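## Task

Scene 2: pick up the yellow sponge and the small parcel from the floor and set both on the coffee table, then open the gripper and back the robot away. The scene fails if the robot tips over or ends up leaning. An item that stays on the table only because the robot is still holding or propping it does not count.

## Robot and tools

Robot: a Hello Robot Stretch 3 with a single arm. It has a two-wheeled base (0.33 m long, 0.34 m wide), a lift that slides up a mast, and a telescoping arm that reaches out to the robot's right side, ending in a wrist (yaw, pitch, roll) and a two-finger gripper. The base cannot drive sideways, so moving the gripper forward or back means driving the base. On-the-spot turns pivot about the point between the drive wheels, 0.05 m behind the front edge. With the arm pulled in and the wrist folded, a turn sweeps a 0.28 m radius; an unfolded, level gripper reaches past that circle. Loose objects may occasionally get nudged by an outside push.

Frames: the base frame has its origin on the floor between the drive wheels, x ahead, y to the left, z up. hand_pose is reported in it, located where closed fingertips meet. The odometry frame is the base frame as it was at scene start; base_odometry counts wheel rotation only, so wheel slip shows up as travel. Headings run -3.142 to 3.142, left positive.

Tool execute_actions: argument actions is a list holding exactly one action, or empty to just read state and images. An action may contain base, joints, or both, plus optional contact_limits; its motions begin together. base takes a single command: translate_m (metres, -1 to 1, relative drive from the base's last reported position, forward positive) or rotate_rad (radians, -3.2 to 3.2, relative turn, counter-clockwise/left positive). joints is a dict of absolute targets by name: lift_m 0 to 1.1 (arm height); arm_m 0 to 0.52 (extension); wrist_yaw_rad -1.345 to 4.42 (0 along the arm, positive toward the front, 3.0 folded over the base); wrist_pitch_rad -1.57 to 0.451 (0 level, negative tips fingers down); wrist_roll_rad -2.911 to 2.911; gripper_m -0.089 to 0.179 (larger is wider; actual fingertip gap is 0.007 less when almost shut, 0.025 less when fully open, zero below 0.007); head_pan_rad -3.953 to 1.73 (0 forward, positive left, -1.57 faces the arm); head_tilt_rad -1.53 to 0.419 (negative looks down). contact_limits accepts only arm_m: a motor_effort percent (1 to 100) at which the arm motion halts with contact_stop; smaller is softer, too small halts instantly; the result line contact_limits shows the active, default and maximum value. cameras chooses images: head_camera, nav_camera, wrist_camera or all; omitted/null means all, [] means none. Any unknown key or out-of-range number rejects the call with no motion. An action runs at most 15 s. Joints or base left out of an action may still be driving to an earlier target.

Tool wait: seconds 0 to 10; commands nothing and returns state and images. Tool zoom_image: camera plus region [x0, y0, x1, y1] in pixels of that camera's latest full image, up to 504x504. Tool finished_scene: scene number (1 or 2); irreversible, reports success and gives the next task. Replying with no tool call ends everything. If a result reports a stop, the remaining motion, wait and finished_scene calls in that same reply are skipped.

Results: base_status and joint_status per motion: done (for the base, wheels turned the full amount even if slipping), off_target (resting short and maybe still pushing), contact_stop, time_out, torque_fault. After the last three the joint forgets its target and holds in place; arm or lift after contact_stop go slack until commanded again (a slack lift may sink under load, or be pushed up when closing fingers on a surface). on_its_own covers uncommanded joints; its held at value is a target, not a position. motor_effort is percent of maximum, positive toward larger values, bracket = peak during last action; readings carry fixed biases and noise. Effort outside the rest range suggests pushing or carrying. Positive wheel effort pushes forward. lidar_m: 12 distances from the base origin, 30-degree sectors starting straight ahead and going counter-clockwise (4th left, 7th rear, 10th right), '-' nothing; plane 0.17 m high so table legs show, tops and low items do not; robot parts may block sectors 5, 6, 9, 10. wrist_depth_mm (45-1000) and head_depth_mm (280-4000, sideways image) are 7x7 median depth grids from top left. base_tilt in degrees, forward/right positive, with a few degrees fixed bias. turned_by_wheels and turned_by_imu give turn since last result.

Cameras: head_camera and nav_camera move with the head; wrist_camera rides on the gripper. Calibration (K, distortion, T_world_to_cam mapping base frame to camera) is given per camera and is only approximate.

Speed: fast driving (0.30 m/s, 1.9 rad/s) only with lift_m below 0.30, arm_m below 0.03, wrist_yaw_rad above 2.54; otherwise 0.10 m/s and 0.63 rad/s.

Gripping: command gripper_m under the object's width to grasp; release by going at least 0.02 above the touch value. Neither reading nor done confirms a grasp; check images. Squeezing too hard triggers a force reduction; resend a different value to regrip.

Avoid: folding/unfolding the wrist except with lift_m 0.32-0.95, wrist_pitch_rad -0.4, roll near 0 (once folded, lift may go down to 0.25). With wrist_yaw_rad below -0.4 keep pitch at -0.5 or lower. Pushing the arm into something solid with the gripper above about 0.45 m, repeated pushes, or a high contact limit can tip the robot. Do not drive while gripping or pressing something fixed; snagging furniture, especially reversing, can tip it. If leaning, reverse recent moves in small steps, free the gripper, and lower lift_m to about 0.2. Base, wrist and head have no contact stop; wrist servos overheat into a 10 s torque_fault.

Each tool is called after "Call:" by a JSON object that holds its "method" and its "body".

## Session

Call:
{"method": "execute_actions", "body": {"actions": [{"joints":{"head_pan_rad":0,"head_tilt_rad":-0.7}}]}}

Scene clock: 0.97 s.
base_odometry: x=+0.000 y=+0.000 heading=+0.000 (m, m, rad; odometry frame)
turned_by_wheels: +0.000 (rad since the last result)
turned_by_imu: +0.000 (rad since the last result)
base_tilt: forward=-1.8 right=+0.9 (deg)
lidar_m: 1.46 2.19 1.94 2.03 2.26 1.57 1.87 1.89 1.81 1.86 1.69 1.28
head_depth_mm: 1282 1425 1505 1731 1591 1328 1146 / 1342 1503 1532 1809 1587 1331 1142 / 1412 1593 1826 1828 1578 1325 1145 / 1423 1567 1795 1878 1581 1322 1141 / 1655 1892 2211 1936 1576 1323 1135 / 1767 2016 2308 1934 1566 1319 1138 / 1881 2186 2421 1917 1571 1312 1135
base_status: not commanded
joint_positions: lift_m=+0.402 arm_m=-0.001 wrist_yaw_rad=+3.085 wrist_pitch_rad=-0.357 wrist_roll_rad=-0.009 gripper_m=+0.037 head_pan_rad=+0.002 head_tilt_rad=-0.691
joint_status: all done
motor_effort: left_wheel=+0(0) right_wheel=+0(0) lift_m=+21(21) arm_m=+0(0) wrist_yaw_rad=+0(0) wrist_pitch_rad=+4(4) wrist_roll_rad=+0(0) gripper_m=-1(0) head_pan_rad=+0(0) head_tilt_rad=-2(25) (%)
hand_pose: x=-0.0081 y=+0.0877 z=+0.4288 quat_wxyz=(+0.145, +0.696, +0.107, +0.695) (m; base frame)
wrist_depth_mm: - - - - - - - / - - - - - - - / - - - - - - - / - - - - - - - / 901 877 874 844 884 839 815 / 725 716 732 693 664 684 666 / 608 598 579 588 580 576 569
pictures: head_camera (sideways: a quarter turn clockwise sets it upright), nav_camera (sideways: a quarter turn counterclockwise sets it upright), wrist_camera
camera_calibration (this result's frames):
head_camera: T_world_to_cam=[[-0.673105, -0.0565063, -0.737385, 0.983576], [-0.0509568, 0.998251, -0.0299819, 0.0493712], [0.737789, 0.0173938, -0.674807, 0.833267], [0, 0, 0, 1]] pos_world=[0.0497901, -0.00820024, 1.28905]
nav_camera: T_world_to_cam=[[0.618537, 0.000383164, 0.785756, -0.985083], [0.0368167, -0.998916, -0.0284945, 0.0881203], [0.784893, 0.0465538, -0.61788, 0.761201], [0, 0, 0, 1]] pos_world=[0.00860399, 0.0529653, 1.24688]
wrist_camera: T_world_to_cam=[[0.999589, -0.0276908, -0.00735281, 0.0193438], [-0.0203334, -0.504854, -0.862965, 0.448917], [0.0201841, 0.862761, -0.50521, 0.308409], [0, 0, 0, 1]] pos_world=[-0.0164328, -0.0389099, 0.543354]
Images, in order (width x height): head_camera 896x504, nav_camera 672x504, wrist_camera 644x364.

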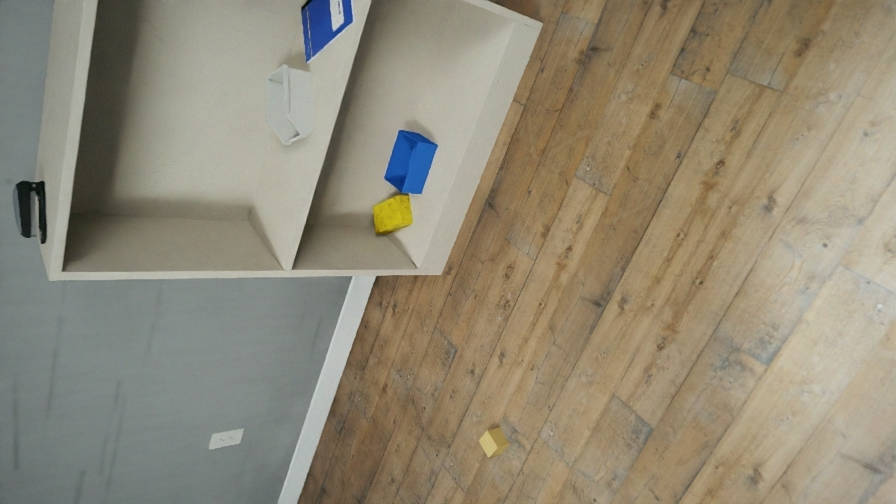

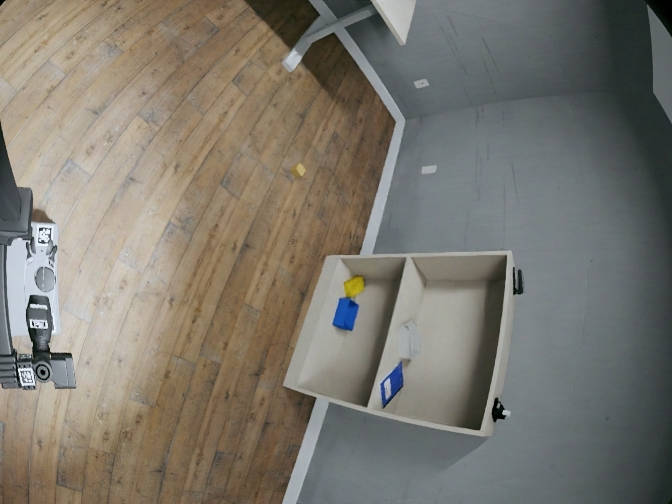

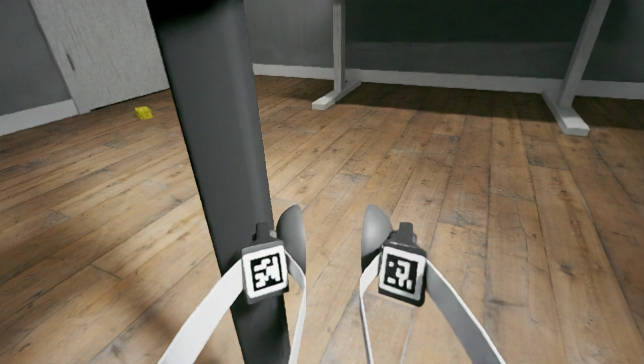

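Call:
{"method": "execute_actions", "body": {"actions": [{"joints":{"head_pan_rad":-1.8,"lift_m":0.29}}], "cameras": ["nav_camera"]}}

Call:
{"method": "execute_actions", "body": {"actions": [{"joints":{"head_pan_rad":-3.5}}], "cameras": ["nav_camera","head_camera"]}}

Scene clock: 7.43 s.
base_odometry: x=+0.000 y=+0.000 heading=+0.000 (m, m, rad; odometry frame)
turned_by_wheels: +0.000 (rad since the last result)
turned_by_imu: +0.001 (rad since the last result)
base_tilt: forward=-1.7 right=+0.9 (deg)
lidar_m: 1.46 2.19 1.93 2.02 2.26 1.57 1.87 1.90 1.81 1.86 1.69 1.28
head_depth_mm: 1873 1644 1873 1966 1586 1335 1142 / 1930 1707 1959 1960 1576 1330 1143 / 1906 1764 2029 1952 1573 1322 1142 / 1865 1840 2120 1944 1587 1323 1144 / 1903 1899 2237 1954 1568 1326 1140 / 2295 2631 2523 1946 1566 1317 1136 / 2315 2539 2499 1940 1561 1320 1135
base_status: not commanded
joint_positions: lift_m=+0.290 arm_m=-0.001 wrist_yaw_rad=+3.085 wrist_pitch_rad=-0.357 wrist_roll_rad=-0.009 gripper_m=+0.037 head_pan_rad=-1.793 head_tilt_rad=-0.691
joint_status: all done
motor_effort: left_wheel=+1(0) right_wheel=+0(0) lift_m=+15(19) arm_m=-1(0) wrist_yaw_rad=+0(0) wrist_pitch_rad=+4(4) wrist_roll_rad=+0(1) gripper_m=+0(1) head_pan_rad=-3(40) head_tilt_rad=-3(3) (%)
hand_pose: x=-0.0081 y=+0.0877 z=+0.3170 quat_wxyz=(+0.145, +0.696, +0.107, +0.695) (m; base frame)
wrist_depth_mm: - - - - - - - / - - - - - - - / - - - - - - - / 913 900 - 872 850 852 833 / 705 699 691 675 688 654 646 / 581 564 578 549 522 537 537 / 479 490 - - 458 453 449
pictures: nav_camera (sideways: a quarter turn counterclockwise sets it upright)
camera_calibration (this result's frames):
nav_camera: T_world_to_cam=[[-0.137154, -0.603398, 0.785557, -0.980214], [-0.982112, 0.186126, -0.0285056, 0.0943502], [-0.129012, -0.775415, -0.618132, 0.767104], [0, 0, 0, 1]] pos_world=[0.057188, -0.0141958, 1.24688]
Images, in order (width x height): nav_camera 672x504.

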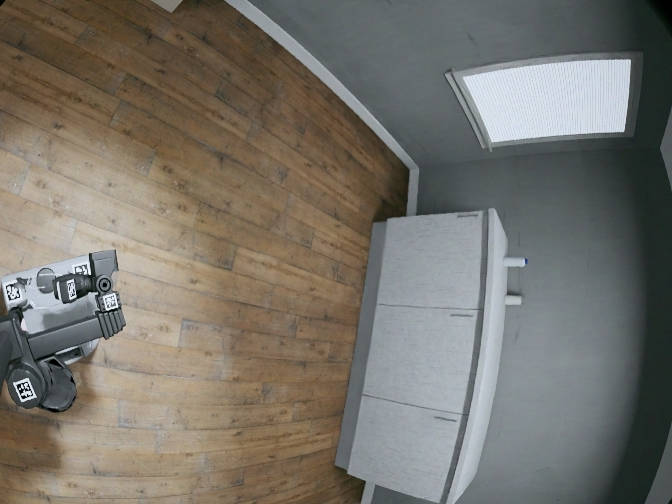

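Scene clock: 8.80 s.
base_odometry: x=+0.000 y=+0.000 heading=+0.000 (m, m, rad; odometry frame)
turned_by_wheels: +0.000 (rad since the last result)
turned_by_imu: +0.000 (rad since the last result)
base_tilt: forward=-1.7 right=+0.9 (deg)
lidar_m: 1.46 2.19 1.94 2.03 2.27 1.58 1.86 1.90 1.81 1.86 1.69 1.28
head_depth_mm: 1779 2001 2274 1968 1581 1333 - / 1803 2038 2286 1957 1595 1328 1142 / 1842 2058 2316 1950 1574 1326 1157 / 1866 2070 1899 1937 1576 1323 1189 / 1901 2111 2073 1934 1574 1323 1163 / 1936 2102 2140 1934 1565 1315 1138 / 1969 2187 2069 1937 1556 1324 1139
base_status: not commanded
joint_positions: lift_m=+0.290 arm_m=-0.001 wrist_yaw_rad=+3.085 wrist_pitch_rad=-0.357 wrist_roll_rad=-0.009 gripper_m=+0.037 head_pan_rad=-3.493 head_tilt_rad=-0.691
joint_status: all done
motor_effort: left_wheel=+0(0) right_wheel=+0(0) lift_m=+14(15) arm_m=+0(0) wrist_yaw_rad=+1(0) wrist_pitch_rad=+4(4) wrist_roll_rad=+0(0) gripper_m=-1(1) head_pan_rad=-3(40) head_tilt_rad=-2(2) (%)
hand_pose: x=-0.0081 y=+0.0877 z=+0.3170 quat_wxyz=(+0.145, +0.696, +0.107, +0.695) (m; base frame)
wrist_depth_mm: - - - - - - - / - - - - - - - / - - - - - - - / 935 915 - 877 864 855 824 / 715 697 693 678 688 654 648 / 572 562 582 545 525 536 527 / 480 494 - - 458 457 450
pictures: head_camera (sideways: a quarter turn clockwise sets it upright), nav_camera (sideways: a quarter turn counterclockwise sets it upright)
camera_calibration (this result's frames):
head_camera: T_world_to_cam=[[0.651387, -0.179994, -0.737087, 0.975108], [-0.297578, -0.954227, -0.0299603, 0.0508475], [-0.697956, 0.238857, -0.675133, 0.842449], [0, 0, 0, 1]] pos_world=[-0.0320487, 0.0228088, 1.28903]
nav_camera: T_world_to_cam=[[-0.58079, 0.213777, 0.785482, -0.97741], [0.311099, 0.94995, -0.0285098, 0.0864671], [-0.752263, 0.227804, -0.618227, 0.77103], [0, 0, 0, 1]] pos_world=[-0.0145527, -0.0488358, 1.24687]
Images, in order (width x height): head_camera 896x504, nav_camera 672x504.

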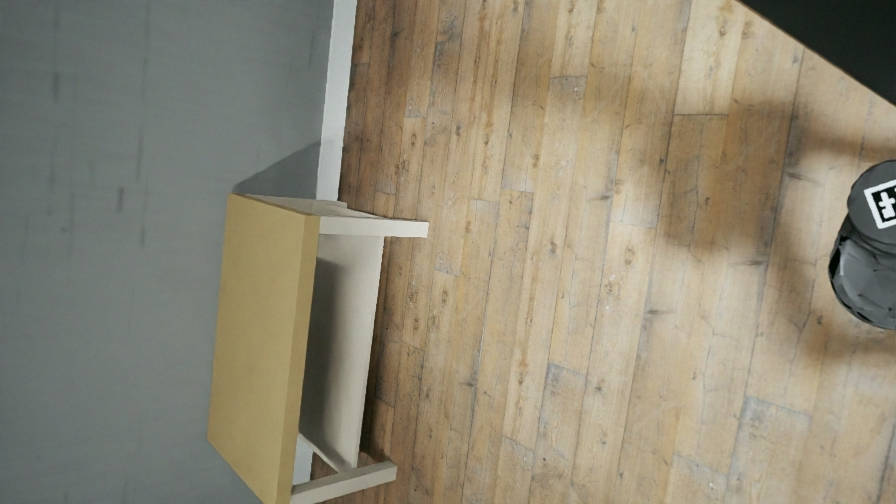

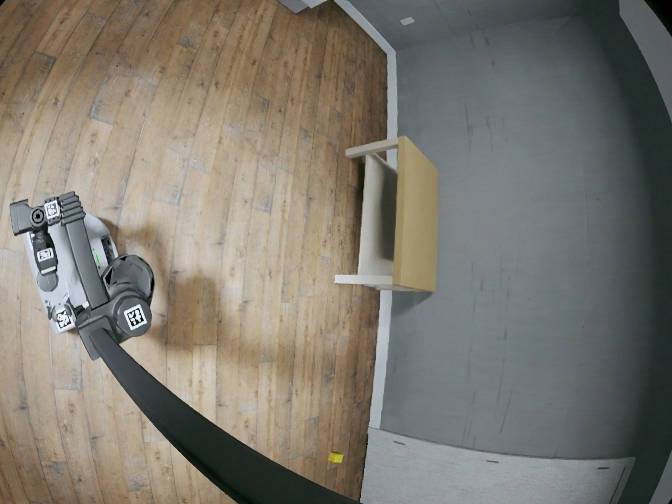

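Call:
{"method": "execute_actions", "body": {"actions": [{"base":{"rotate_rad":0.42},"joints":{"head_pan_rad":-1.57,"head_tilt_rad":-1.0}}], "cameras": []}}

Call:
{"method": "execute_actions", "body": {"actions": [{"base":{"translate_m":0.82}}], "cameras": []}}

Call:
{"method": "execute_actions", "body": {"actions": [{"base":{"rotate_rad":1.6}}], "cameras": ["head_camera"]}}

Call:
{"method": "execute_actions", "body": {"actions": [{"joints":{"lift_m":0.34,"arm_m":0.25,"gripper_m":0.13}}], "cameras": []}}

Scene clock: 22.70 s.
base_odometry: x=+0.000 y=+0.000 heading=+0.420 (m, m, rad; odometry frame)
turned_by_wheels: +0.420 (rad since the last result)
turned_by_imu: +0.417 (rad since the last result)
base_tilt: forward=-1.8 right=+1.0 (deg)
lidar_m: 2.00 1.94 2.02 2.34 1.57 1.58 1.98 1.81 1.83 1.75 1.28 1.46
head_depth_mm: 2348 2014 1719 1498 1330 1200 1086 / 2231 1994 1714 1504 1333 1198 - / 2055 2011 1721 1500 1333 1232 - / 1887 2011 1717 1498 1329 1227 - / 1736 1956 1714 1495 1330 1195 1086 / 1608 1871 1713 1500 1325 1190 1085 / 1511 1732 1701 1498 1332 1200 1085
base_status: done
joint_positions: lift_m=+0.290 arm_m=-0.001 wrist_yaw_rad=+3.085 wrist_pitch_rad=-0.357 wrist_roll_rad=-0.009 gripper_m=+0.037 head_pan_rad=-1.577 head_tilt_rad=-0.988
joint_status: all done
motor_effort: left_wheel=-1(9) right_wheel=+2(10) lift_m=+15(15) arm_m=+0(0) wrist_yaw_rad=+0(0) wrist_pitch_rad=+4(4) wrist_roll_rad=+0(0) gripper_m=+0(0) head_pan_rad=+4(41) head_tilt_rad=-4(18) (%)
hand_pose: x=-0.0081 y=+0.0877 z=+0.3170 quat_wxyz=(+0.145, +0.696, +0.107, +0.695) (m; base frame)
wrist_depth_mm: - - - - - - - / - - - - - - - / - - - - - - - / 918 912 - 874 853 838 823 / 711 699 679 677 687 666 651 / 567 562 578 545 523 536 533 / 480 494 - - 457 452 454
pictures: none
No camera images: the call's "cameras" was empty. Leave "cameras" out to get every camera's image.

Scene clock: 27.27 s.
base_odometry: x=+0.749 y=+0.334 heading=+0.420 (m, m, rad; odometry frame)
turned_by_wheels: +0.000 (rad since the last result)
turned_by_imu: +0.003 (rad since the last result)
base_tilt: forward=-1.8 right=+1.1 (deg)
lidar_m: 1.37 1.26 1.73 1.78 2.66 2.22 2.66 2.45 1.86 0.99 0.89 0.80
head_depth_mm: 1697 1978 1723 1494 1329 1196 1085 / 1527 1871 1708 1497 1331 1198 - / 1389 1725 1708 1503 1334 1232 - / 963 1124 1503 1508 1333 1227 - / 1089 1128 1517 1458 1318 1195 1085 / 1022 1105 1448 1428 1336 1196 1084 / 962 1058 1018 1370 1328 1191 1083
base_status: done
joint_positions: lift_m=+0.290 arm_m=-0.001 wrist_yaw_rad=+3.085 wrist_pitch_rad=-0.357 wrist_roll_rad=-0.009 gripper_m=+0.037 head_pan_rad=-1.577 head_tilt_rad=-0.988
joint_status: not commanded
motor_effort: left_wheel=-1(8) right_wheel=+3(12) lift_m=+15(15) arm_m=+0(0) wrist_yaw_rad=+0(0) wrist_pitch_rad=+4(4) wrist_roll_rad=+0(0) gripper_m=-1(0) head_pan_rad=+3(4) head_tilt_rad=-3(4) (%)
hand_pose: x=-0.0081 y=+0.0877 z=+0.3170 quat_wxyz=(+0.145, +0.696, +0.107, +0.695) (m; base frame)
wrist_depth_mm: - - - - - - - / - - - - - - - / - - - - - - - / 933 903 - 883 856 835 824 / 702 701 695 675 688 656 643 / 564 565 580 551 525 537 532 / 482 490 - - 455 456 453
pictures: none
No camera images: the call's "cameras" was empty. Leave "cameras" out to get every camera's image.

Scene clock: 29.53 s.
base_odometry: x=+0.749 y=+0.334 heading=+2.020 (m, m, rad; odometry frame)
turned_by_wheels: +1.600 (rad since the last result)
turned_by_imu: +1.585 (rad since the last result)
base_tilt: forward=-1.7 right=+1.0 (deg)
lidar_m: 1.79 2.65 2.22 2.65 2.45 1.82 0.99 0.90 0.80 1.39 1.26 1.73
head_depth_mm: 1199 1357 1564 1507 1331 1198 1086 / 1340 1557 1680 1488 1326 1195 - / 1526 1775 1719 1503 1332 1234 - / 1765 1974 1713 1496 1318 1232 - / 1837 2007 1713 1496 1330 1193 1083 / 1701 1921 1710 1503 1329 1194 1082 / 1604 1861 1712 1491 1329 1185 1084
base_status: done
joint_positions: lift_m=+0.290 arm_m=-0.001 wrist_yaw_rad=+3.085 wrist_pitch_rad=-0.357 wrist_roll_rad=-0.009 gripper_m=+0.037 head_pan_rad=-1.577 head_tilt_rad=-0.988
joint_status: not commanded
motor_effort: left_wheel=-1(9) right_wheel=+3(15) lift_m=+15(15) arm_m=-1(0) wrist_yaw_rad=+0(1) wrist_pitch_rad=+4(4) wrist_roll_rad=+1(0) gripper_m=+0(0) head_pan_rad=+2(3) head_tilt_rad=-5(4) (%)
hand_pose: x=-0.0081 y=+0.0877 z=+0.3170 quat_wxyz=(+0.145, +0.696, +0.107, +0.695) (m; base frame)
wrist_depth_mm: - - - - - - - / - - - - - - - / - - - - - - - / 948 915 - 867 855 847 834 / 707 688 697 684 697 655 649 / 571 562 583 545 525 533 531 / 480 492 - - 458 458 449
pictures: head_camera (sideways: a quarter turn clockwise sets it upright)
camera_calibration (this result's frames):
head_camera: T_world_to_cam=[[-0.0501292, 0.860045, -0.507749, 0.680572], [0.998659, 0.0497301, -0.0143612, 0.0226234], [0.0128991, -0.507788, -0.861385, 1.08029], [0, 0, 0, 1]] pos_world=[-0.00241138, -0.0378874, 1.27643]
Images, in order (width x height): head_camera 896x504.

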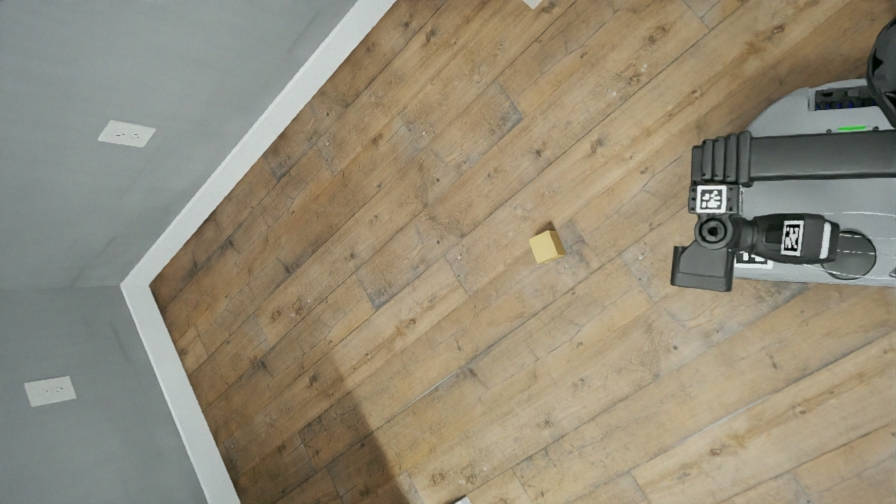

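Scene clock: 32.60 s.
base_odometry: x=+0.749 y=+0.334 heading=+2.020 (m, m, rad; odometry frame)
turned_by_wheels: +0.000 (rad since the last result)
turned_by_imu: +0.000 (rad since the last result)
base_tilt: forward=-1.8 right=+0.9 (deg)
lidar_m: 1.79 2.65 2.22 2.65 2.45 1.82 1.00 0.89 0.79 1.39 1.26 1.73
head_depth_mm: 1208 1364 1564 1496 1327 1194 1084 / 1343 1549 1674 1501 1327 1193 - / 1518 1788 1714 1522 1315 1224 - / 1752 1963 1728 1518 1315 1208 - / 1851 1994 1718 1495 1326 1198 1084 / 1709 1905 1710 1502 1327 1197 1086 / 1587 1859 1711 1502 1327 1197 1084
base_status: not commanded
joint_positions: lift_m=+0.340 arm_m=+0.250 wrist_yaw_rad=+3.085 wrist_pitch_rad=-0.357 wrist_roll_rad=-0.009 gripper_m=+0.130 head_pan_rad=-1.577 head_tilt_rad=-0.988
joint_status: all done
motor_effort: left_wheel=-1(1) right_wheel=+2(3) lift_m=+27(28) arm_m=+4(7) wrist_yaw_rad=+1(0) wrist_pitch_rad=+4(4) wrist_roll_rad=+0(0) gripper_m=+0(98) head_pan_rad=+4(4) head_tilt_rad=-5(4) (%)
hand_pose: x=-0.0081 y=-0.1633 z=+0.3662 quat_wxyz=(+0.145, +0.696, +0.107, +0.695) (m; base frame)
wrist_depth_mm: - - - - - - - / - - - - - - - / - - - - - - - / - - - 979 957 950 927 / 789 797 - - 752 763 722 / 646 662 - - 602 - 598 / 537 - - - 519 510 504
pictures: none
No camera images: the call's "cameras" was empty. Leave "cameras" out to get every camera's image.

Call:
{"method": "execute_actions", "body": {"actions": [{"base":{"translate_m":0.035},"joints":{"lift_m":0.23,"arm_m":0.385,"wrist_yaw_rad":3.45,"wrist_pitch_rad":-1.5}}], "cameras": ["wrist_camera","head_camera"]}}

Scene clock: 40.53 s.
base_odometry: x=+0.734 y=+0.366 heading=+2.020 (m, m, rad; odometry frame)
turned_by_wheels: +0.000 (rad since the last result)
turned_by_imu: +0.001 (rad since the last result)
base_tilt: forward=-1.7 right=+1.0 (deg)
lidar_m: 1.75 2.63 2.19 2.65 2.47 1.87 1.03 0.89 0.82 1.42 1.24 1.71
head_depth_mm: 1231 1392 1596 1493 1330 1199 1083 / 1381 1584 1680 1500 1324 1196 - / 1566 1835 1705 1528 1326 1208 - / 1812 1973 1716 1520 1307 1210 - / 1824 1969 1708 1497 1325 1192 1083 / 1699 1910 1714 1503 1333 1190 1087 / 1579 1825 1716 1494 1332 1190 1086
base_status: done
joint_positions: lift_m=+0.230 arm_m=+0.385 wrist_yaw_rad=+3.448 wrist_pitch_rad=-1.494 wrist_roll_rad=-0.009 gripper_m=+0.130 head_pan_rad=-1.577 head_tilt_rad=-0.988
joint_status: all done
motor_effort: left_wheel=-1(4) right_wheel=+2(10) lift_m=+15(26) arm_m=+4(4) wrist_yaw_rad=+2(2) wrist_pitch_rad=-2(2) wrist_roll_rad=+0(0) gripper_m=+0(1) head_pan_rad=+3(3) head_tilt_rad=-3(5) (%)
hand_pose: x=-0.0198 y=-0.5337 z=+0.1118 quat_wxyz=(+0.393, +0.436, +0.556, +0.588) (m; base frame)
wrist_depth_mm: 274 271 268 265 260 259 255 / 279 275 272 268 263 260 258 / 284 280 275 271 269 264 261 / 288 283 279 273 272 269 265 / 292 288 282 228 276 271 268 / 295 293 288 283 280 - 273 / 301 297 293 289 284 280 275
pictures: head_camera (sideways: a quarter turn clockwise sets it upright), wrist_camera
camera_calibration (this result's frames):
head_camera: T_world_to_cam=[[-0.050129, 0.860045, -0.507749, 0.680572], [0.998659, 0.0497298, -0.0143612, 0.0226234], [0.012899, -0.507788, -0.861385, 1.08029], [0, 0, 0, 1]] pos_world=[-0.00241139, -0.0378874, 1.27643]
wrist_camera: T_world_to_cam=[[0.951555, 0.306107, -0.0290002, 0.191142], [0.307472, -0.94674, 0.0956269, -0.475125], [0.00181641, -0.099911, -0.994995, 0.225179], [0, 0, 0, 1]] pos_world=[-0.0362036, -0.485832, 0.27503]
Images, in order (width x height): head_camera 896x504, wrist_camera 644x364.

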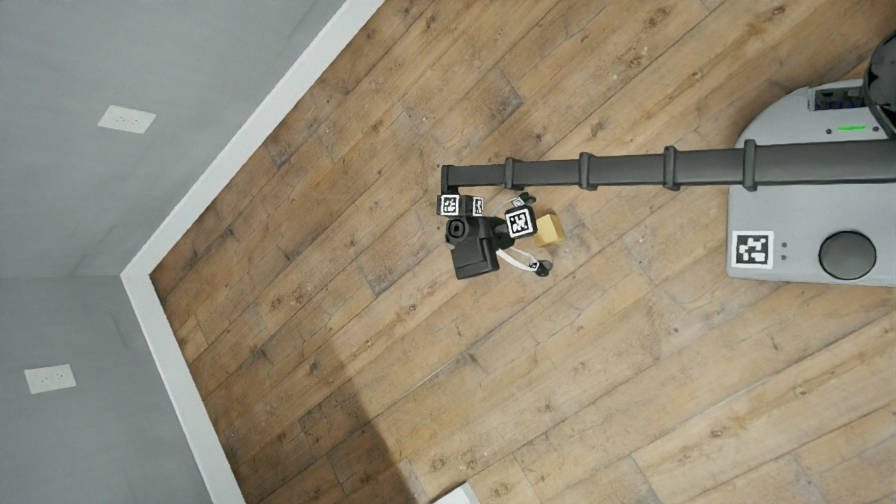

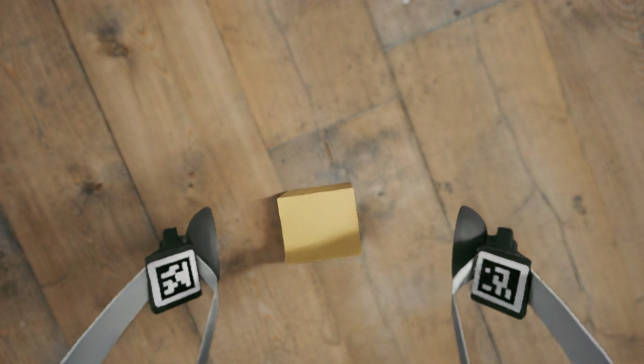

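Call:
{"method": "execute_actions", "body": {"actions": [{"joints":{"lift_m":0.142,"arm_m":0.395,"wrist_yaw_rad":3.57}}], "cameras": ["wrist_camera"]}}

Call:
{"method": "execute_actions", "body": {"actions": [{"joints":{"gripper_m":0.012}}], "cameras": []}}

Call:
{"method": "execute_actions", "body": {"actions": [{"base":{"rotate_rad":0.6},"joints":{"lift_m":0.31,"arm_m":0.15,"wrist_yaw_rad":3.1}}], "cameras": ["wrist_camera"]}}

Scene clock: 48.60 s.
base_odometry: x=+0.734 y=+0.366 heading=+2.020 (m, m, rad; odometry frame)
turned_by_wheels: +0.000 (rad since the last result)
turned_by_imu: +0.001 (rad since the last result)
base_tilt: forward=-1.8 right=+1.0 (deg)
lidar_m: 1.75 2.63 2.20 2.65 2.47 1.87 1.03 0.90 0.82 1.42 1.24 1.71
head_depth_mm: 1228 1389 1600 1493 1329 1196 1084 / 1375 1581 1675 1495 1334 1200 - / 1562 1833 1723 1524 1329 1212 - / 1802 1963 1711 1529 1307 1211 - / 1813 1973 1711 1495 1327 1198 1087 / 1687 1909 1712 1499 1331 1190 1085 / 1576 1831 1702 1493 1331 1193 1082
base_status: not commanded
joint_positions: lift_m=+0.142 arm_m=+0.395 wrist_yaw_rad=+3.568 wrist_pitch_rad=-1.494 wrist_roll_rad=-0.009 gripper_m=+0.130 head_pan_rad=-1.577 head_tilt_rad=-0.988
joint_status: all done
motor_effort: left_wheel=-1(1) right_wheel=+1(2) lift_m=+15(15) arm_m=+5(6) wrist_yaw_rad=+3(2) wrist_pitch_rad=-2(2) wrist_roll_rad=+0(0) gripper_m=+0(0) head_pan_rad=+3(3) head_tilt_rad=-6(4) (%)
hand_pose: x=-0.0194 y=-0.5435 z=+0.0238 quat_wxyz=(+0.358, +0.402, +0.581, +0.611) (m; base frame)
wrist_depth_mm: 186 183 181 178 176 174 172 / 188 186 183 180 178 176 174 / 191 189 186 183 181 179 177 / 193 191 188 185 184 181 179 / 197 195 190 138 186 183 181 / 199 197 194 139 188 - 184 / 202 200 198 194 192 189 186
pictures: wrist_camera
camera_calibration (this result's frames):
wrist_camera: T_world_to_cam=[[0.908143, 0.417655, -0.0290003, 0.250917], [0.418435, -0.903197, 0.0956414, -0.450312], [0.0137522, -0.0989907, -0.994993, 0.137372], [0, 0, 0, 1]] pos_world=[-0.0413317, -0.497918, 0.187029]
Images, in order (width x height): wrist_camera 644x364.

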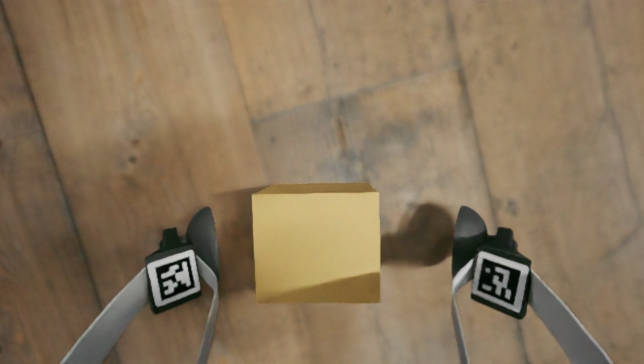

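Scene clock: 50.27 s.
base_odometry: x=+0.734 y=+0.366 heading=+2.020 (m, m, rad; odometry frame)
turned_by_wheels: +0.000 (rad since the last result)
turned_by_imu: +0.000 (rad since the last result)
base_tilt: forward=-1.8 right=+1.1 (deg)
lidar_m: 1.76 2.63 2.19 2.64 2.47 1.86 1.03 0.90 0.82 1.43 1.24 1.70
head_depth_mm: 1233 1398 1600 1489 1327 1193 1085 / 1379 1586 1688 1502 1334 1200 - / 1561 1837 1707 1527 1332 1217 - / 1812 1964 1711 1527 1302 1213 - / 1814 1964 1710 1491 1331 1195 1086 / 1690 1906 1727 1495 1326 1188 1084 / 1578 1831 1718 1493 1325 1195 1084
base_status: not commanded
joint_positions: lift_m=+0.142 arm_m=+0.395 wrist_yaw_rad=+3.568 wrist_pitch_rad=-1.494 wrist_roll_rad=-0.009 gripper_m=+0.013 head_pan_rad=-1.577 head_tilt_rad=-0.988
joint_status: all done
motor_effort: left_wheel=+0(2) right_wheel=+2(2) lift_m=+15(15) arm_m=+5(4) wrist_yaw_rad=+3(2) wrist_pitch_rad=-2(2) wrist_roll_rad=+0(0) gripper_m=-23(100) head_pan_rad=+3(3) head_tilt_rad=-4(6) (%)
hand_pose: x=-0.0194 y=-0.5435 z=+0.0238 quat_wxyz=(+0.358, +0.402, +0.581, +0.611) (m; base frame)
wrist_depth_mm: 186 183 181 178 176 173 172 / 188 185 183 180 178 176 174 / 191 188 186 183 181 178 177 / 194 192 188 185 183 181 179 / 196 194 191 134 158 184 181 / 198 197 195 136 188 186 184 / 203 200 197 194 192 189 187
pictures: none
No camera images: the call's "cameras" was empty. Leave "cameras" out to get every camera's image.

Scene clock: 53.30 s.
base_odometry: x=+0.734 y=+0.366 heading=+2.620 (m, m, rad; odometry frame)
turned_by_wheels: +0.600 (rad since the last result)
turned_by_imu: +0.597 (rad since the last result)
base_tilt: forward=-1.8 right=+0.9 (deg)
lidar_m: 2.63 2.20 2.61 2.47 1.71 1.03 0.82 1.15 1.51 1.24 1.73 1.75
head_depth_mm: 1587 1870 1722 1495 1333 1189 1099 / 1588 1888 1727 1505 1326 1195 - / 1570 1868 1718 1496 1375 1205 - / 1046 1856 1684 1492 1368 1213 - / 1044 1849 1700 1499 1328 1199 1086 / 1044 1874 1723 1497 1325 1198 1086 / 1051 1883 1725 1493 1327 1193 1083
base_status: done
joint_positions: lift_m=+0.310 arm_m=+0.150 wrist_yaw_rad=+3.102 wrist_pitch_rad=-1.495 wrist_roll_rad=-0.009 gripper_m=+0.013 head_pan_rad=-1.577 head_tilt_rad=-0.988
joint_status: all done
motor_effort: left_wheel=-1(8) right_wheel=+3(10) lift_m=+28(27) arm_m=-4(4) wrist_yaw_rad=+0(1) wrist_pitch_rad=-1(2) wrist_roll_rad=+0(0) gripper_m=-22(23) head_pan_rad=+3(3) head_tilt_rad=-5(4) (%)
hand_pose: x=-0.0213 y=-0.2999 z=+0.1910 quat_wxyz=(+0.489, +0.525, +0.473, +0.511) (m; base frame)
wrist_depth_mm: 355 - - - 336 333 330 / 361 356 353 346 341 338 336 / 363 363 356 352 347 344 337 / 372 369 363 354 351 348 343 / 377 374 367 134 352 351 348 / 382 382 374 136 362 357 354 / 391 384 378 374 369 362 358
pictures: wrist_camera
camera_calibration (this result's frames):
wrist_camera: T_world_to_cam=[[0.998969, -0.03492, -0.0290056, 0.0220221], [-0.0319643, -0.994794, 0.0967669, -0.282795], [-0.0322337, -0.09574, -0.994884, 0.327846], [0, 0, 0, 1]] pos_world=[-0.0204711, -0.249166, 0.354173]
Images, in order (width x height): wrist_camera 644x364.

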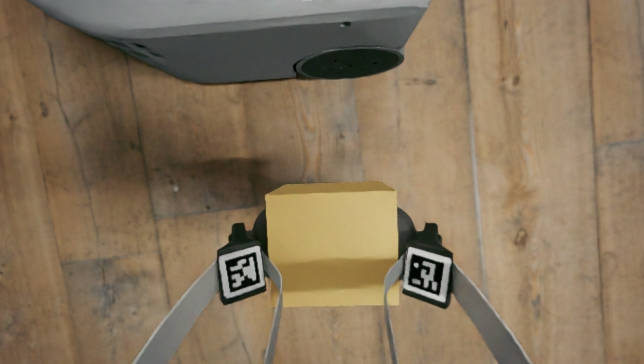

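Call:
{"method": "execute_actions", "body": {"actions": [{"base":{"rotate_rad":0.68},"joints":{"arm_m":0.022}}], "cameras": []}}

Call:
{"method": "execute_actions", "body": {"actions": [{"joints":{"lift_m":0.298,"head_pan_rad":-0.5,"head_tilt_rad":-0.9}}], "cameras": []}}

Call:
{"method": "execute_actions", "body": {"actions": [{"base":{"translate_m":1.0}}], "cameras": []}}

Call:
{"method": "execute_actions", "body": {"actions": [{"base":{"translate_m":1.0}}], "cameras": ["nav_camera"]}}

Call:
{"method": "execute_actions", "body": {"actions": [{"base":{"rotate_rad":0.97},"joints":{"lift_m":0.65,"head_pan_rad":-1.57}}], "cameras": ["nav_camera","head_camera"]}}

Scene clock: 62.90 s.
base_odometry: x=+0.734 y=+0.366 heading=-2.984 (m, m, rad; odometry frame)
turned_by_wheels: +0.680 (rad since the last result)
turned_by_imu: +0.677 (rad since the last result)
base_tilt: forward=-1.9 right=+1.0 (deg)
lidar_m: 2.20 2.51 2.47 1.47 0.93 0.82 1.21 1.72 1.24 1.75 2.66 2.63
head_depth_mm: 1048 1840 1717 1475 1331 1190 1092 / 1052 1916 1713 1502 1332 1193 - / 1076 2007 1715 1500 1332 - - / 1114 2018 1722 1501 1330 1173 - / 1643 1950 1709 1493 1333 1201 1083 / 2282 2006 1713 1502 1329 1191 1084 / 2406 2010 1718 1498 1332 1191 1082
base_status: done
joint_positions: lift_m=+0.310 arm_m=+0.022 wrist_yaw_rad=+3.102 wrist_pitch_rad=-1.495 wrist_roll_rad=-0.009 gripper_m=+0.013 head_pan_rad=-1.577 head_tilt_rad=-0.988
joint_status: all done
motor_effort: left_wheel=-2(7) right_wheel=+3(8) lift_m=+27(28) arm_m=-3(5) wrist_yaw_rad=+0(1) wrist_pitch_rad=-1(1) wrist_roll_rad=+0(0) gripper_m=-23(23) head_pan_rad=+3(3) head_tilt_rad=-4(5) (%)
hand_pose: x=-0.0213 y=-0.1719 z=+0.1910 quat_wxyz=(+0.489, +0.525, +0.473, +0.511) (m; base frame)
wrist_depth_mm: - - - - 336 333 326 / - - - - 342 338 333 / - - - - 343 343 338 / - - - 133 348 350 342 / 378 373 369 134 133 354 348 / 383 377 375 136 364 358 352 / 390 388 381 375 369 365 360
pictures: none
No camera images: the call's "cameras" was empty. Leave "cameras" out to get every camera's image.

Scene clock: 64.00 s.
base_odometry: x=+0.734 y=+0.366 heading=-2.984 (m, m, rad; odometry frame)
turned_by_wheels: +0.000 (rad since the last result)
turned_by_imu: +0.000 (rad since the last result)
base_tilt: forward=-1.8 right=+1.0 (deg)
lidar_m: 2.20 2.51 2.47 1.47 0.93 0.82 1.20 1.72 1.24 1.75 2.66 2.62
head_depth_mm: 2289 2306 1883 1593 1381 1219 1089 / 2361 2305 1886 1600 1388 1222 1125 / 2370 2270 1876 1594 1377 1216 1105 / 2427 2296 1864 1587 1379 1225 1094 / 2446 2300 1880 1599 1378 1214 1090 / 2220 2223 1872 1594 1376 1211 1089 / 2135 2208 1872 1588 1368 1220 1091
base_status: not commanded
joint_positions: lift_m=+0.298 arm_m=+0.022 wrist_yaw_rad=+3.102 wrist_pitch_rad=-1.495 wrist_roll_rad=-0.009 gripper_m=+0.013 head_pan_rad=-0.507 head_tilt_rad=-0.903
joint_status: all done
motor_effort: left_wheel=-2(1) right_wheel=+3(3) lift_m=+15(24) arm_m=-4(4) wrist_yaw_rad=-1(1) wrist_pitch_rad=-1(1) wrist_roll_rad=+0(0) gripper_m=-24(25) head_pan_rad=+3(41) head_tilt_rad=-1(7) (%)
hand_pose: x=-0.0213 y=-0.1719 z=+0.1797 quat_wxyz=(+0.489, +0.525, +0.473, +0.511) (m; base frame)
wrist_depth_mm: - - - - 326 321 317 / - - - - 329 327 322 / - - - - - 331 326 / - - - 133 255 337 331 / 367 364 358 134 133 343 336 / 372 369 365 136 352 348 342 / 378 373 369 361 355 351 348
pictures: none
No camera images: the call's "cameras" was empty. Leave "cameras" out to get every camera's image.

Scene clock: 69.10 s.
base_odometry: x=-0.254 y=+0.209 heading=-2.984 (m, m, rad; odometry frame)
turned_by_wheels: +0.000 (rad since the last result)
turned_by_imu: +0.003 (rad since the last result)
base_tilt: forward=-1.7 right=+1.1 (deg)
lidar_m: 1.65 1.92 1.89 2.03 1.97 1.61 1.76 1.96 2.27 2.35 1.85 1.26
head_depth_mm: 1586 1856 1875 1594 1379 1218 1090 / 1600 1884 1872 1599 1380 1228 1120 / 1635 1913 1874 1584 1377 1225 1105 / 1659 1640 1789 1588 1377 1216 1092 / 1678 1532 1781 1586 1381 1220 1087 / 1698 1522 1785 1586 1370 1222 1089 / 1726 1570 1798 1585 1375 1216 1085
base_status: done
joint_positions: lift_m=+0.298 arm_m=+0.022 wrist_yaw_rad=+3.102 wrist_pitch_rad=-1.495 wrist_roll_rad=-0.009 gripper_m=+0.013 head_pan_rad=-0.507 head_tilt_rad=-0.902
joint_status: not commanded
motor_effort: left_wheel=-1(7) right_wheel=+2(12) lift_m=+15(15) arm_m=-4(4) wrist_yaw_rad=+0(1) wrist_pitch_rad=-1(1) wrist_roll_rad=+0(1) gripper_m=-22(23) head_pan_rad=+3(3) head_tilt_rad=+0(1) (%)
hand_pose: x=-0.0213 y=-0.1719 z=+0.1797 quat_wxyz=(+0.489, +0.525, +0.473, +0.511) (m; base frame)
wrist_depth_mm: - - - - 325 323 318 / - - - - 329 325 322 / - - - - - 334 327 / - - - 133 256 335 331 / 368 361 356 134 133 343 337 / 372 368 362 136 353 347 341 / 378 372 367 362 354 352 347
pictures: none
No camera images: the call's "cameras" was empty. Leave "cameras" out to get every camera's image.

Scene clock: 74.20 s.
base_odometry: x=-1.242 y=+0.052 heading=-2.984 (m, m, rad; odometry frame)
turned_by_wheels: +0.000 (rad since the last result)
turned_by_imu: +0.003 (rad since the last result)
base_tilt: forward=-1.8 right=+1.0 (deg)
lidar_m: 0.66 1.61 1.33 1.40 2.09 2.47 2.72 2.85 2.38 0.55 0.53 1.01
head_depth_mm: 856 1004 1157 1030 931 1183 1087 / 868 1026 1178 1031 928 1221 1124 / 884 1042 1185 1028 945 1224 1104 / 900 1072 1189 1031 944 1219 1089 / 916 1087 1212 1026 1194 1213 1085 / 933 1109 1213 1030 1246 1220 1089 / 946 1132 1304 1025 1236 1222 1090
base_status: done
joint_positions: lift_m=+0.298 arm_m=+0.022 wrist_yaw_rad=+3.102 wrist_pitch_rad=-1.495 wrist_roll_rad=-0.009 gripper_m=+0.013 head_pan_rad=-0.507 head_tilt_rad=-0.901
joint_status: not commanded
motor_effort: left_wheel=-1(7) right_wheel=+3(12) lift_m=+15(16) arm_m=-4(4) wrist_yaw_rad=-2(1) wrist_pitch_rad=-1(1) wrist_roll_rad=+0(0) gripper_m=-23(23) head_pan_rad=+3(3) head_tilt_rad=+1(1) (%)
hand_pose: x=-0.0213 y=-0.1719 z=+0.1797 quat_wxyz=(+0.489, +0.525, +0.473, +0.511) (m; base frame)
wrist_depth_mm: - - - - 325 322 317 / - - - - 329 327 323 / - - - - - 333 326 / - - - 133 255 336 332 / 367 363 356 134 134 344 337 / 373 368 361 136 350 348 340 / 377 373 367 362 357 351 345
pictures: nav_camera (sideways: a quarter turn counterclockwise sets it upright)
camera_calibration (this result's frames):
nav_camera: T_world_to_cam=[[0.67198, -0.374076, 0.639148, -0.794346], [-0.460389, -0.887023, -0.0351119, 0.0997596], [0.580073, -0.270662, -0.768282, 0.958066], [0, 0, 0, 1]] pos_world=[0.0239638, 0.0506558, 1.24727]
Images, in order (width x height): nav_camera 672x504.

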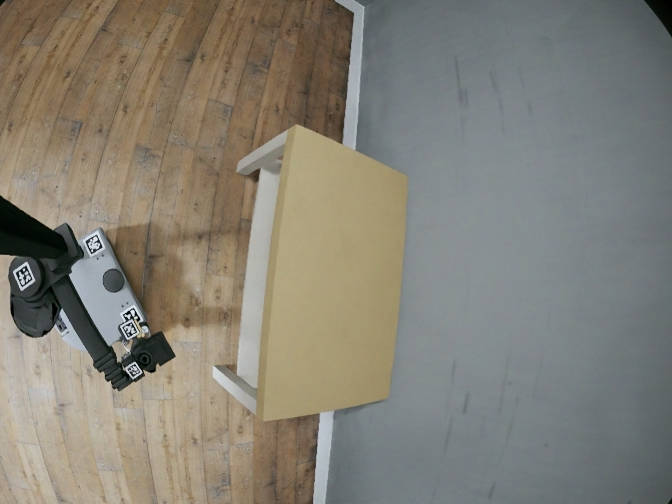

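Scene clock: 78.23 s.
base_odometry: x=-1.242 y=+0.052 heading=-2.014 (m, m, rad; odometry frame)
turned_by_wheels: +0.970 (rad since the last result)
turned_by_imu: +0.965 (rad since the last result)
base_tilt: forward=-1.7 right=+1.0 (deg)
lidar_m: 1.32 1.36 1.90 2.47 2.71 2.84 2.37 1.42 0.53 1.02 0.69 0.66
head_depth_mm: 877 1035 1194 1057 937 1218 1100 / 884 1042 1183 1030 937 - - / 891 1050 1197 1028 944 - - / 893 1059 1183 1024 942 - - / 900 1068 1196 1031 1188 1197 1097 / 911 1077 1206 1026 1198 1219 1087 / 916 1088 1216 1028 1215 1209 1083
base_status: done
joint_positions: lift_m=+0.650 arm_m=+0.022 wrist_yaw_rad=+3.102 wrist_pitch_rad=-1.495 wrist_roll_rad=-0.009 gripper_m=+0.013 head_pan_rad=-1.563 head_tilt_rad=-0.901
joint_status: all done
motor_effort: left_wheel=-1(9) right_wheel=+3(10) lift_m=+28(30) arm_m=-4(5) wrist_yaw_rad=-1(1) wrist_pitch_rad=-1(1) wrist_roll_rad=+0(0) gripper_m=-23(22) head_pan_rad=-3(42) head_tilt_rad=+0(0) (%)
hand_pose: x=-0.0213 y=-0.1719 z=+0.5310 quat_wxyz=(+0.489, +0.525, +0.473, +0.511) (m; base frame)
wrist_depth_mm: 702 692 - - 675 665 656 / 716 703 - - 685 661 655 / 733 716 - - 695 678 664 / 749 724 724 133 702 686 679 / 758 733 722 134 415 707 693 / 765 759 734 136 721 710 698 / 767 768 696 734 735 718 576
pictures: head_camera (sideways: a quarter turn clockwise sets it upright), nav_camera (sideways: a quarter turn counterclockwise sets it upright)
camera_calibration (this result's frames):
head_camera: T_world_to_cam=[[-0.0614391, 0.811999, -0.580417, 0.775308], [0.997903, 0.0618397, -0.0191182, 0.028823], [0.0203688, -0.580374, -0.814095, 1.01878], [0, 0, 0, 1]] pos_world=[-0.00187964, -0.0400598, 1.27993]
nav_camera: T_world_to_cam=[[0.0050943, -0.769067, 0.639148, -0.790278], [-0.998742, -0.0357961, -0.0351119, 0.103044], [0.0498824, -0.638165, -0.768282, 0.961301], [0, 0, 0, 1]] pos_world=[0.0589879, 0.0093808, 1.24727]
Images, in order (width x height): head_camera 896x504, nav_camera 672x504.

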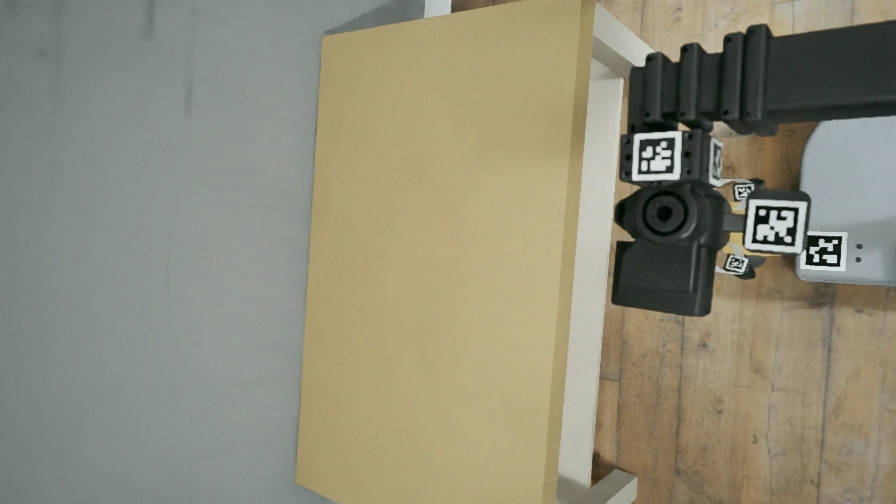

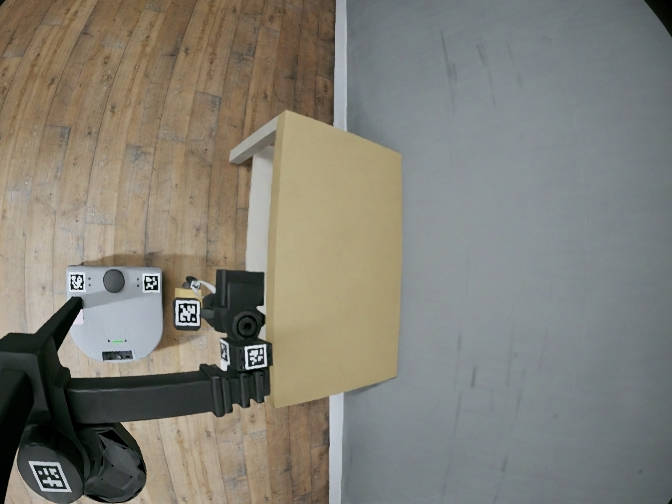

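Edge ≈0.43 away, same height.

Call:
{"method": "execute_actions", "body": {"actions": [{"joints":{"arm_m":0.43,"lift_m":0.62}}], "cameras": ["wrist_camera"]}}

Call:
{"method": "execute_actions", "body": {"actions": [{"joints":{"lift_m":0.591}}], "cameras": []}}

Scene clock: 86.17 s.
base_odometry: x=-1.242 y=+0.052 heading=-2.014 (m, m, rad; odometry frame)
turned_by_wheels: +0.000 (rad since the last result)
turned_by_imu: +0.001 (rad since the last result)
base_tilt: forward=-1.8 right=+1.0 (deg)
lidar_m: 1.33 1.36 1.90 2.47 2.70 2.85 2.38 1.42 0.53 1.02 0.68 0.66
head_depth_mm: 877 1038 1191 1051 937 1221 1086 / 884 1042 1186 1051 - - - / 891 1051 1170 1007 946 1216 1134 / 899 1063 1188 992 1195 1222 - / 902 1069 1192 1030 1196 1218 1091 / 907 1074 1209 1021 1200 1218 1085 / 914 1085 1215 1025 1214 1213 1088
base_status: not commanded
joint_positions: lift_m=+0.620 arm_m=+0.430 wrist_yaw_rad=+3.102 wrist_pitch_rad=-1.495 wrist_roll_rad=-0.009 gripper_m=+0.013 head_pan_rad=-1.563 head_tilt_rad=-0.901
joint_status: all done
motor_effort: left_wheel=-2(1) right_wheel=+3(2) lift_m=+15(25) arm_m=+4(6) wrist_yaw_rad=+0(0) wrist_pitch_rad=-1(1) wrist_roll_rad=+0(0) gripper_m=-23(22) head_pan_rad=-3(3) head_tilt_rad=+0(0) (%)
hand_pose: x=-0.0213 y=-0.5793 z=+0.5018 quat_wxyz=(+0.489, +0.525, +0.472, +0.511) (m; base frame)
wrist_depth_mm: 216 212 208 206 203 200 198 / 216 214 211 209 205 203 200 / 219 218 214 210 208 206 203 / 223 220 218 213 211 209 205 / 226 224 220 134 173 212 209 / 231 227 223 136 218 214 212 / 234 231 228 224 222 218 214
pictures: wrist_camera
camera_calibration (this result's frames):
wrist_camera: T_world_to_cam=[[0.99896, -0.0351824, -0.0290045, 0.0211309], [-0.0322243, -0.994781, 0.0968099, -0.590786], [-0.0322592, -0.0957745, -0.99488, 0.610281], [0, 0, 0, 1]] pos_world=[-0.0204594, -0.52851, 0.664963]
Images, in order (width x height): wrist_camera 644x364.

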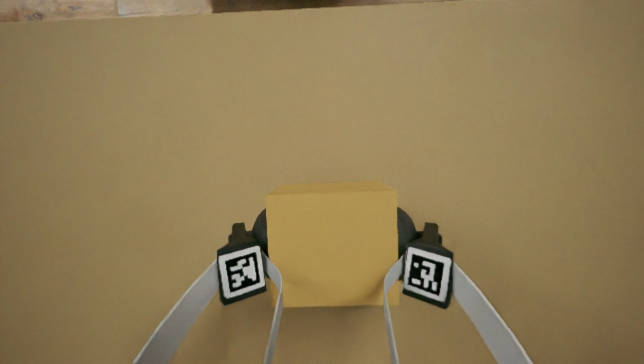

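Scene clock: 87.20 s.
base_odometry: x=-1.242 y=+0.052 heading=-2.014 (m, m, rad; odometry frame)
turned_by_wheels: +0.000 (rad since the last result)
turned_by_imu: +0.000 (rad since the last result)
base_tilt: forward=-1.8 right=+1.0 (deg)
lidar_m: 1.33 1.37 1.90 2.47 2.70 2.84 2.38 1.42 0.53 1.01 0.68 0.67
head_depth_mm: 880 1036 1188 1054 939 1210 1090 / 885 1042 1178 1039 926 - - / 891 1051 1176 1012 948 1220 1129 / 893 1059 1214 1009 1192 1223 - / 901 1072 1192 1027 1191 1215 1090 / 909 1074 1204 1028 1193 1223 1087 / 913 1079 1209 1026 1216 1216 1081
base_status: not commanded
joint_positions: lift_m=+0.591 arm_m=+0.430 wrist_yaw_rad=+3.102 wrist_pitch_rad=-1.495 wrist_roll_rad=-0.009 gripper_m=+0.013 head_pan_rad=-1.563 head_tilt_rad=-0.901
joint_status: all done
motor_effort: left_wheel=-1(1) right_wheel=+2(3) lift_m=+15(15) arm_m=+5(5) wrist_yaw_rad=-1(2) wrist_pitch_rad=-1(1) wrist_roll_rad=+0(0) gripper_m=-23(23) head_pan_rad=-3(3) head_tilt_rad=+0(0) (%)
hand_pose: x=-0.0213 y=-0.5793 z=+0.4727 quat_wxyz=(+0.489, +0.525, +0.472, +0.511) (m; base frame)
wrist_depth_mm: 184 182 179 176 175 172 170 / 186 185 182 180 178 175 172 / 190 188 184 182 180 177 175 / 192 190 187 183 183 179 177 / 195 193 191 134 158 183 180 / 198 197 193 136 188 186 183 / 201 199 196 193 190 188 186
pictures: none
No camera images: the call's "cameras" was empty. Leave "cameras" out to get every camera's image.


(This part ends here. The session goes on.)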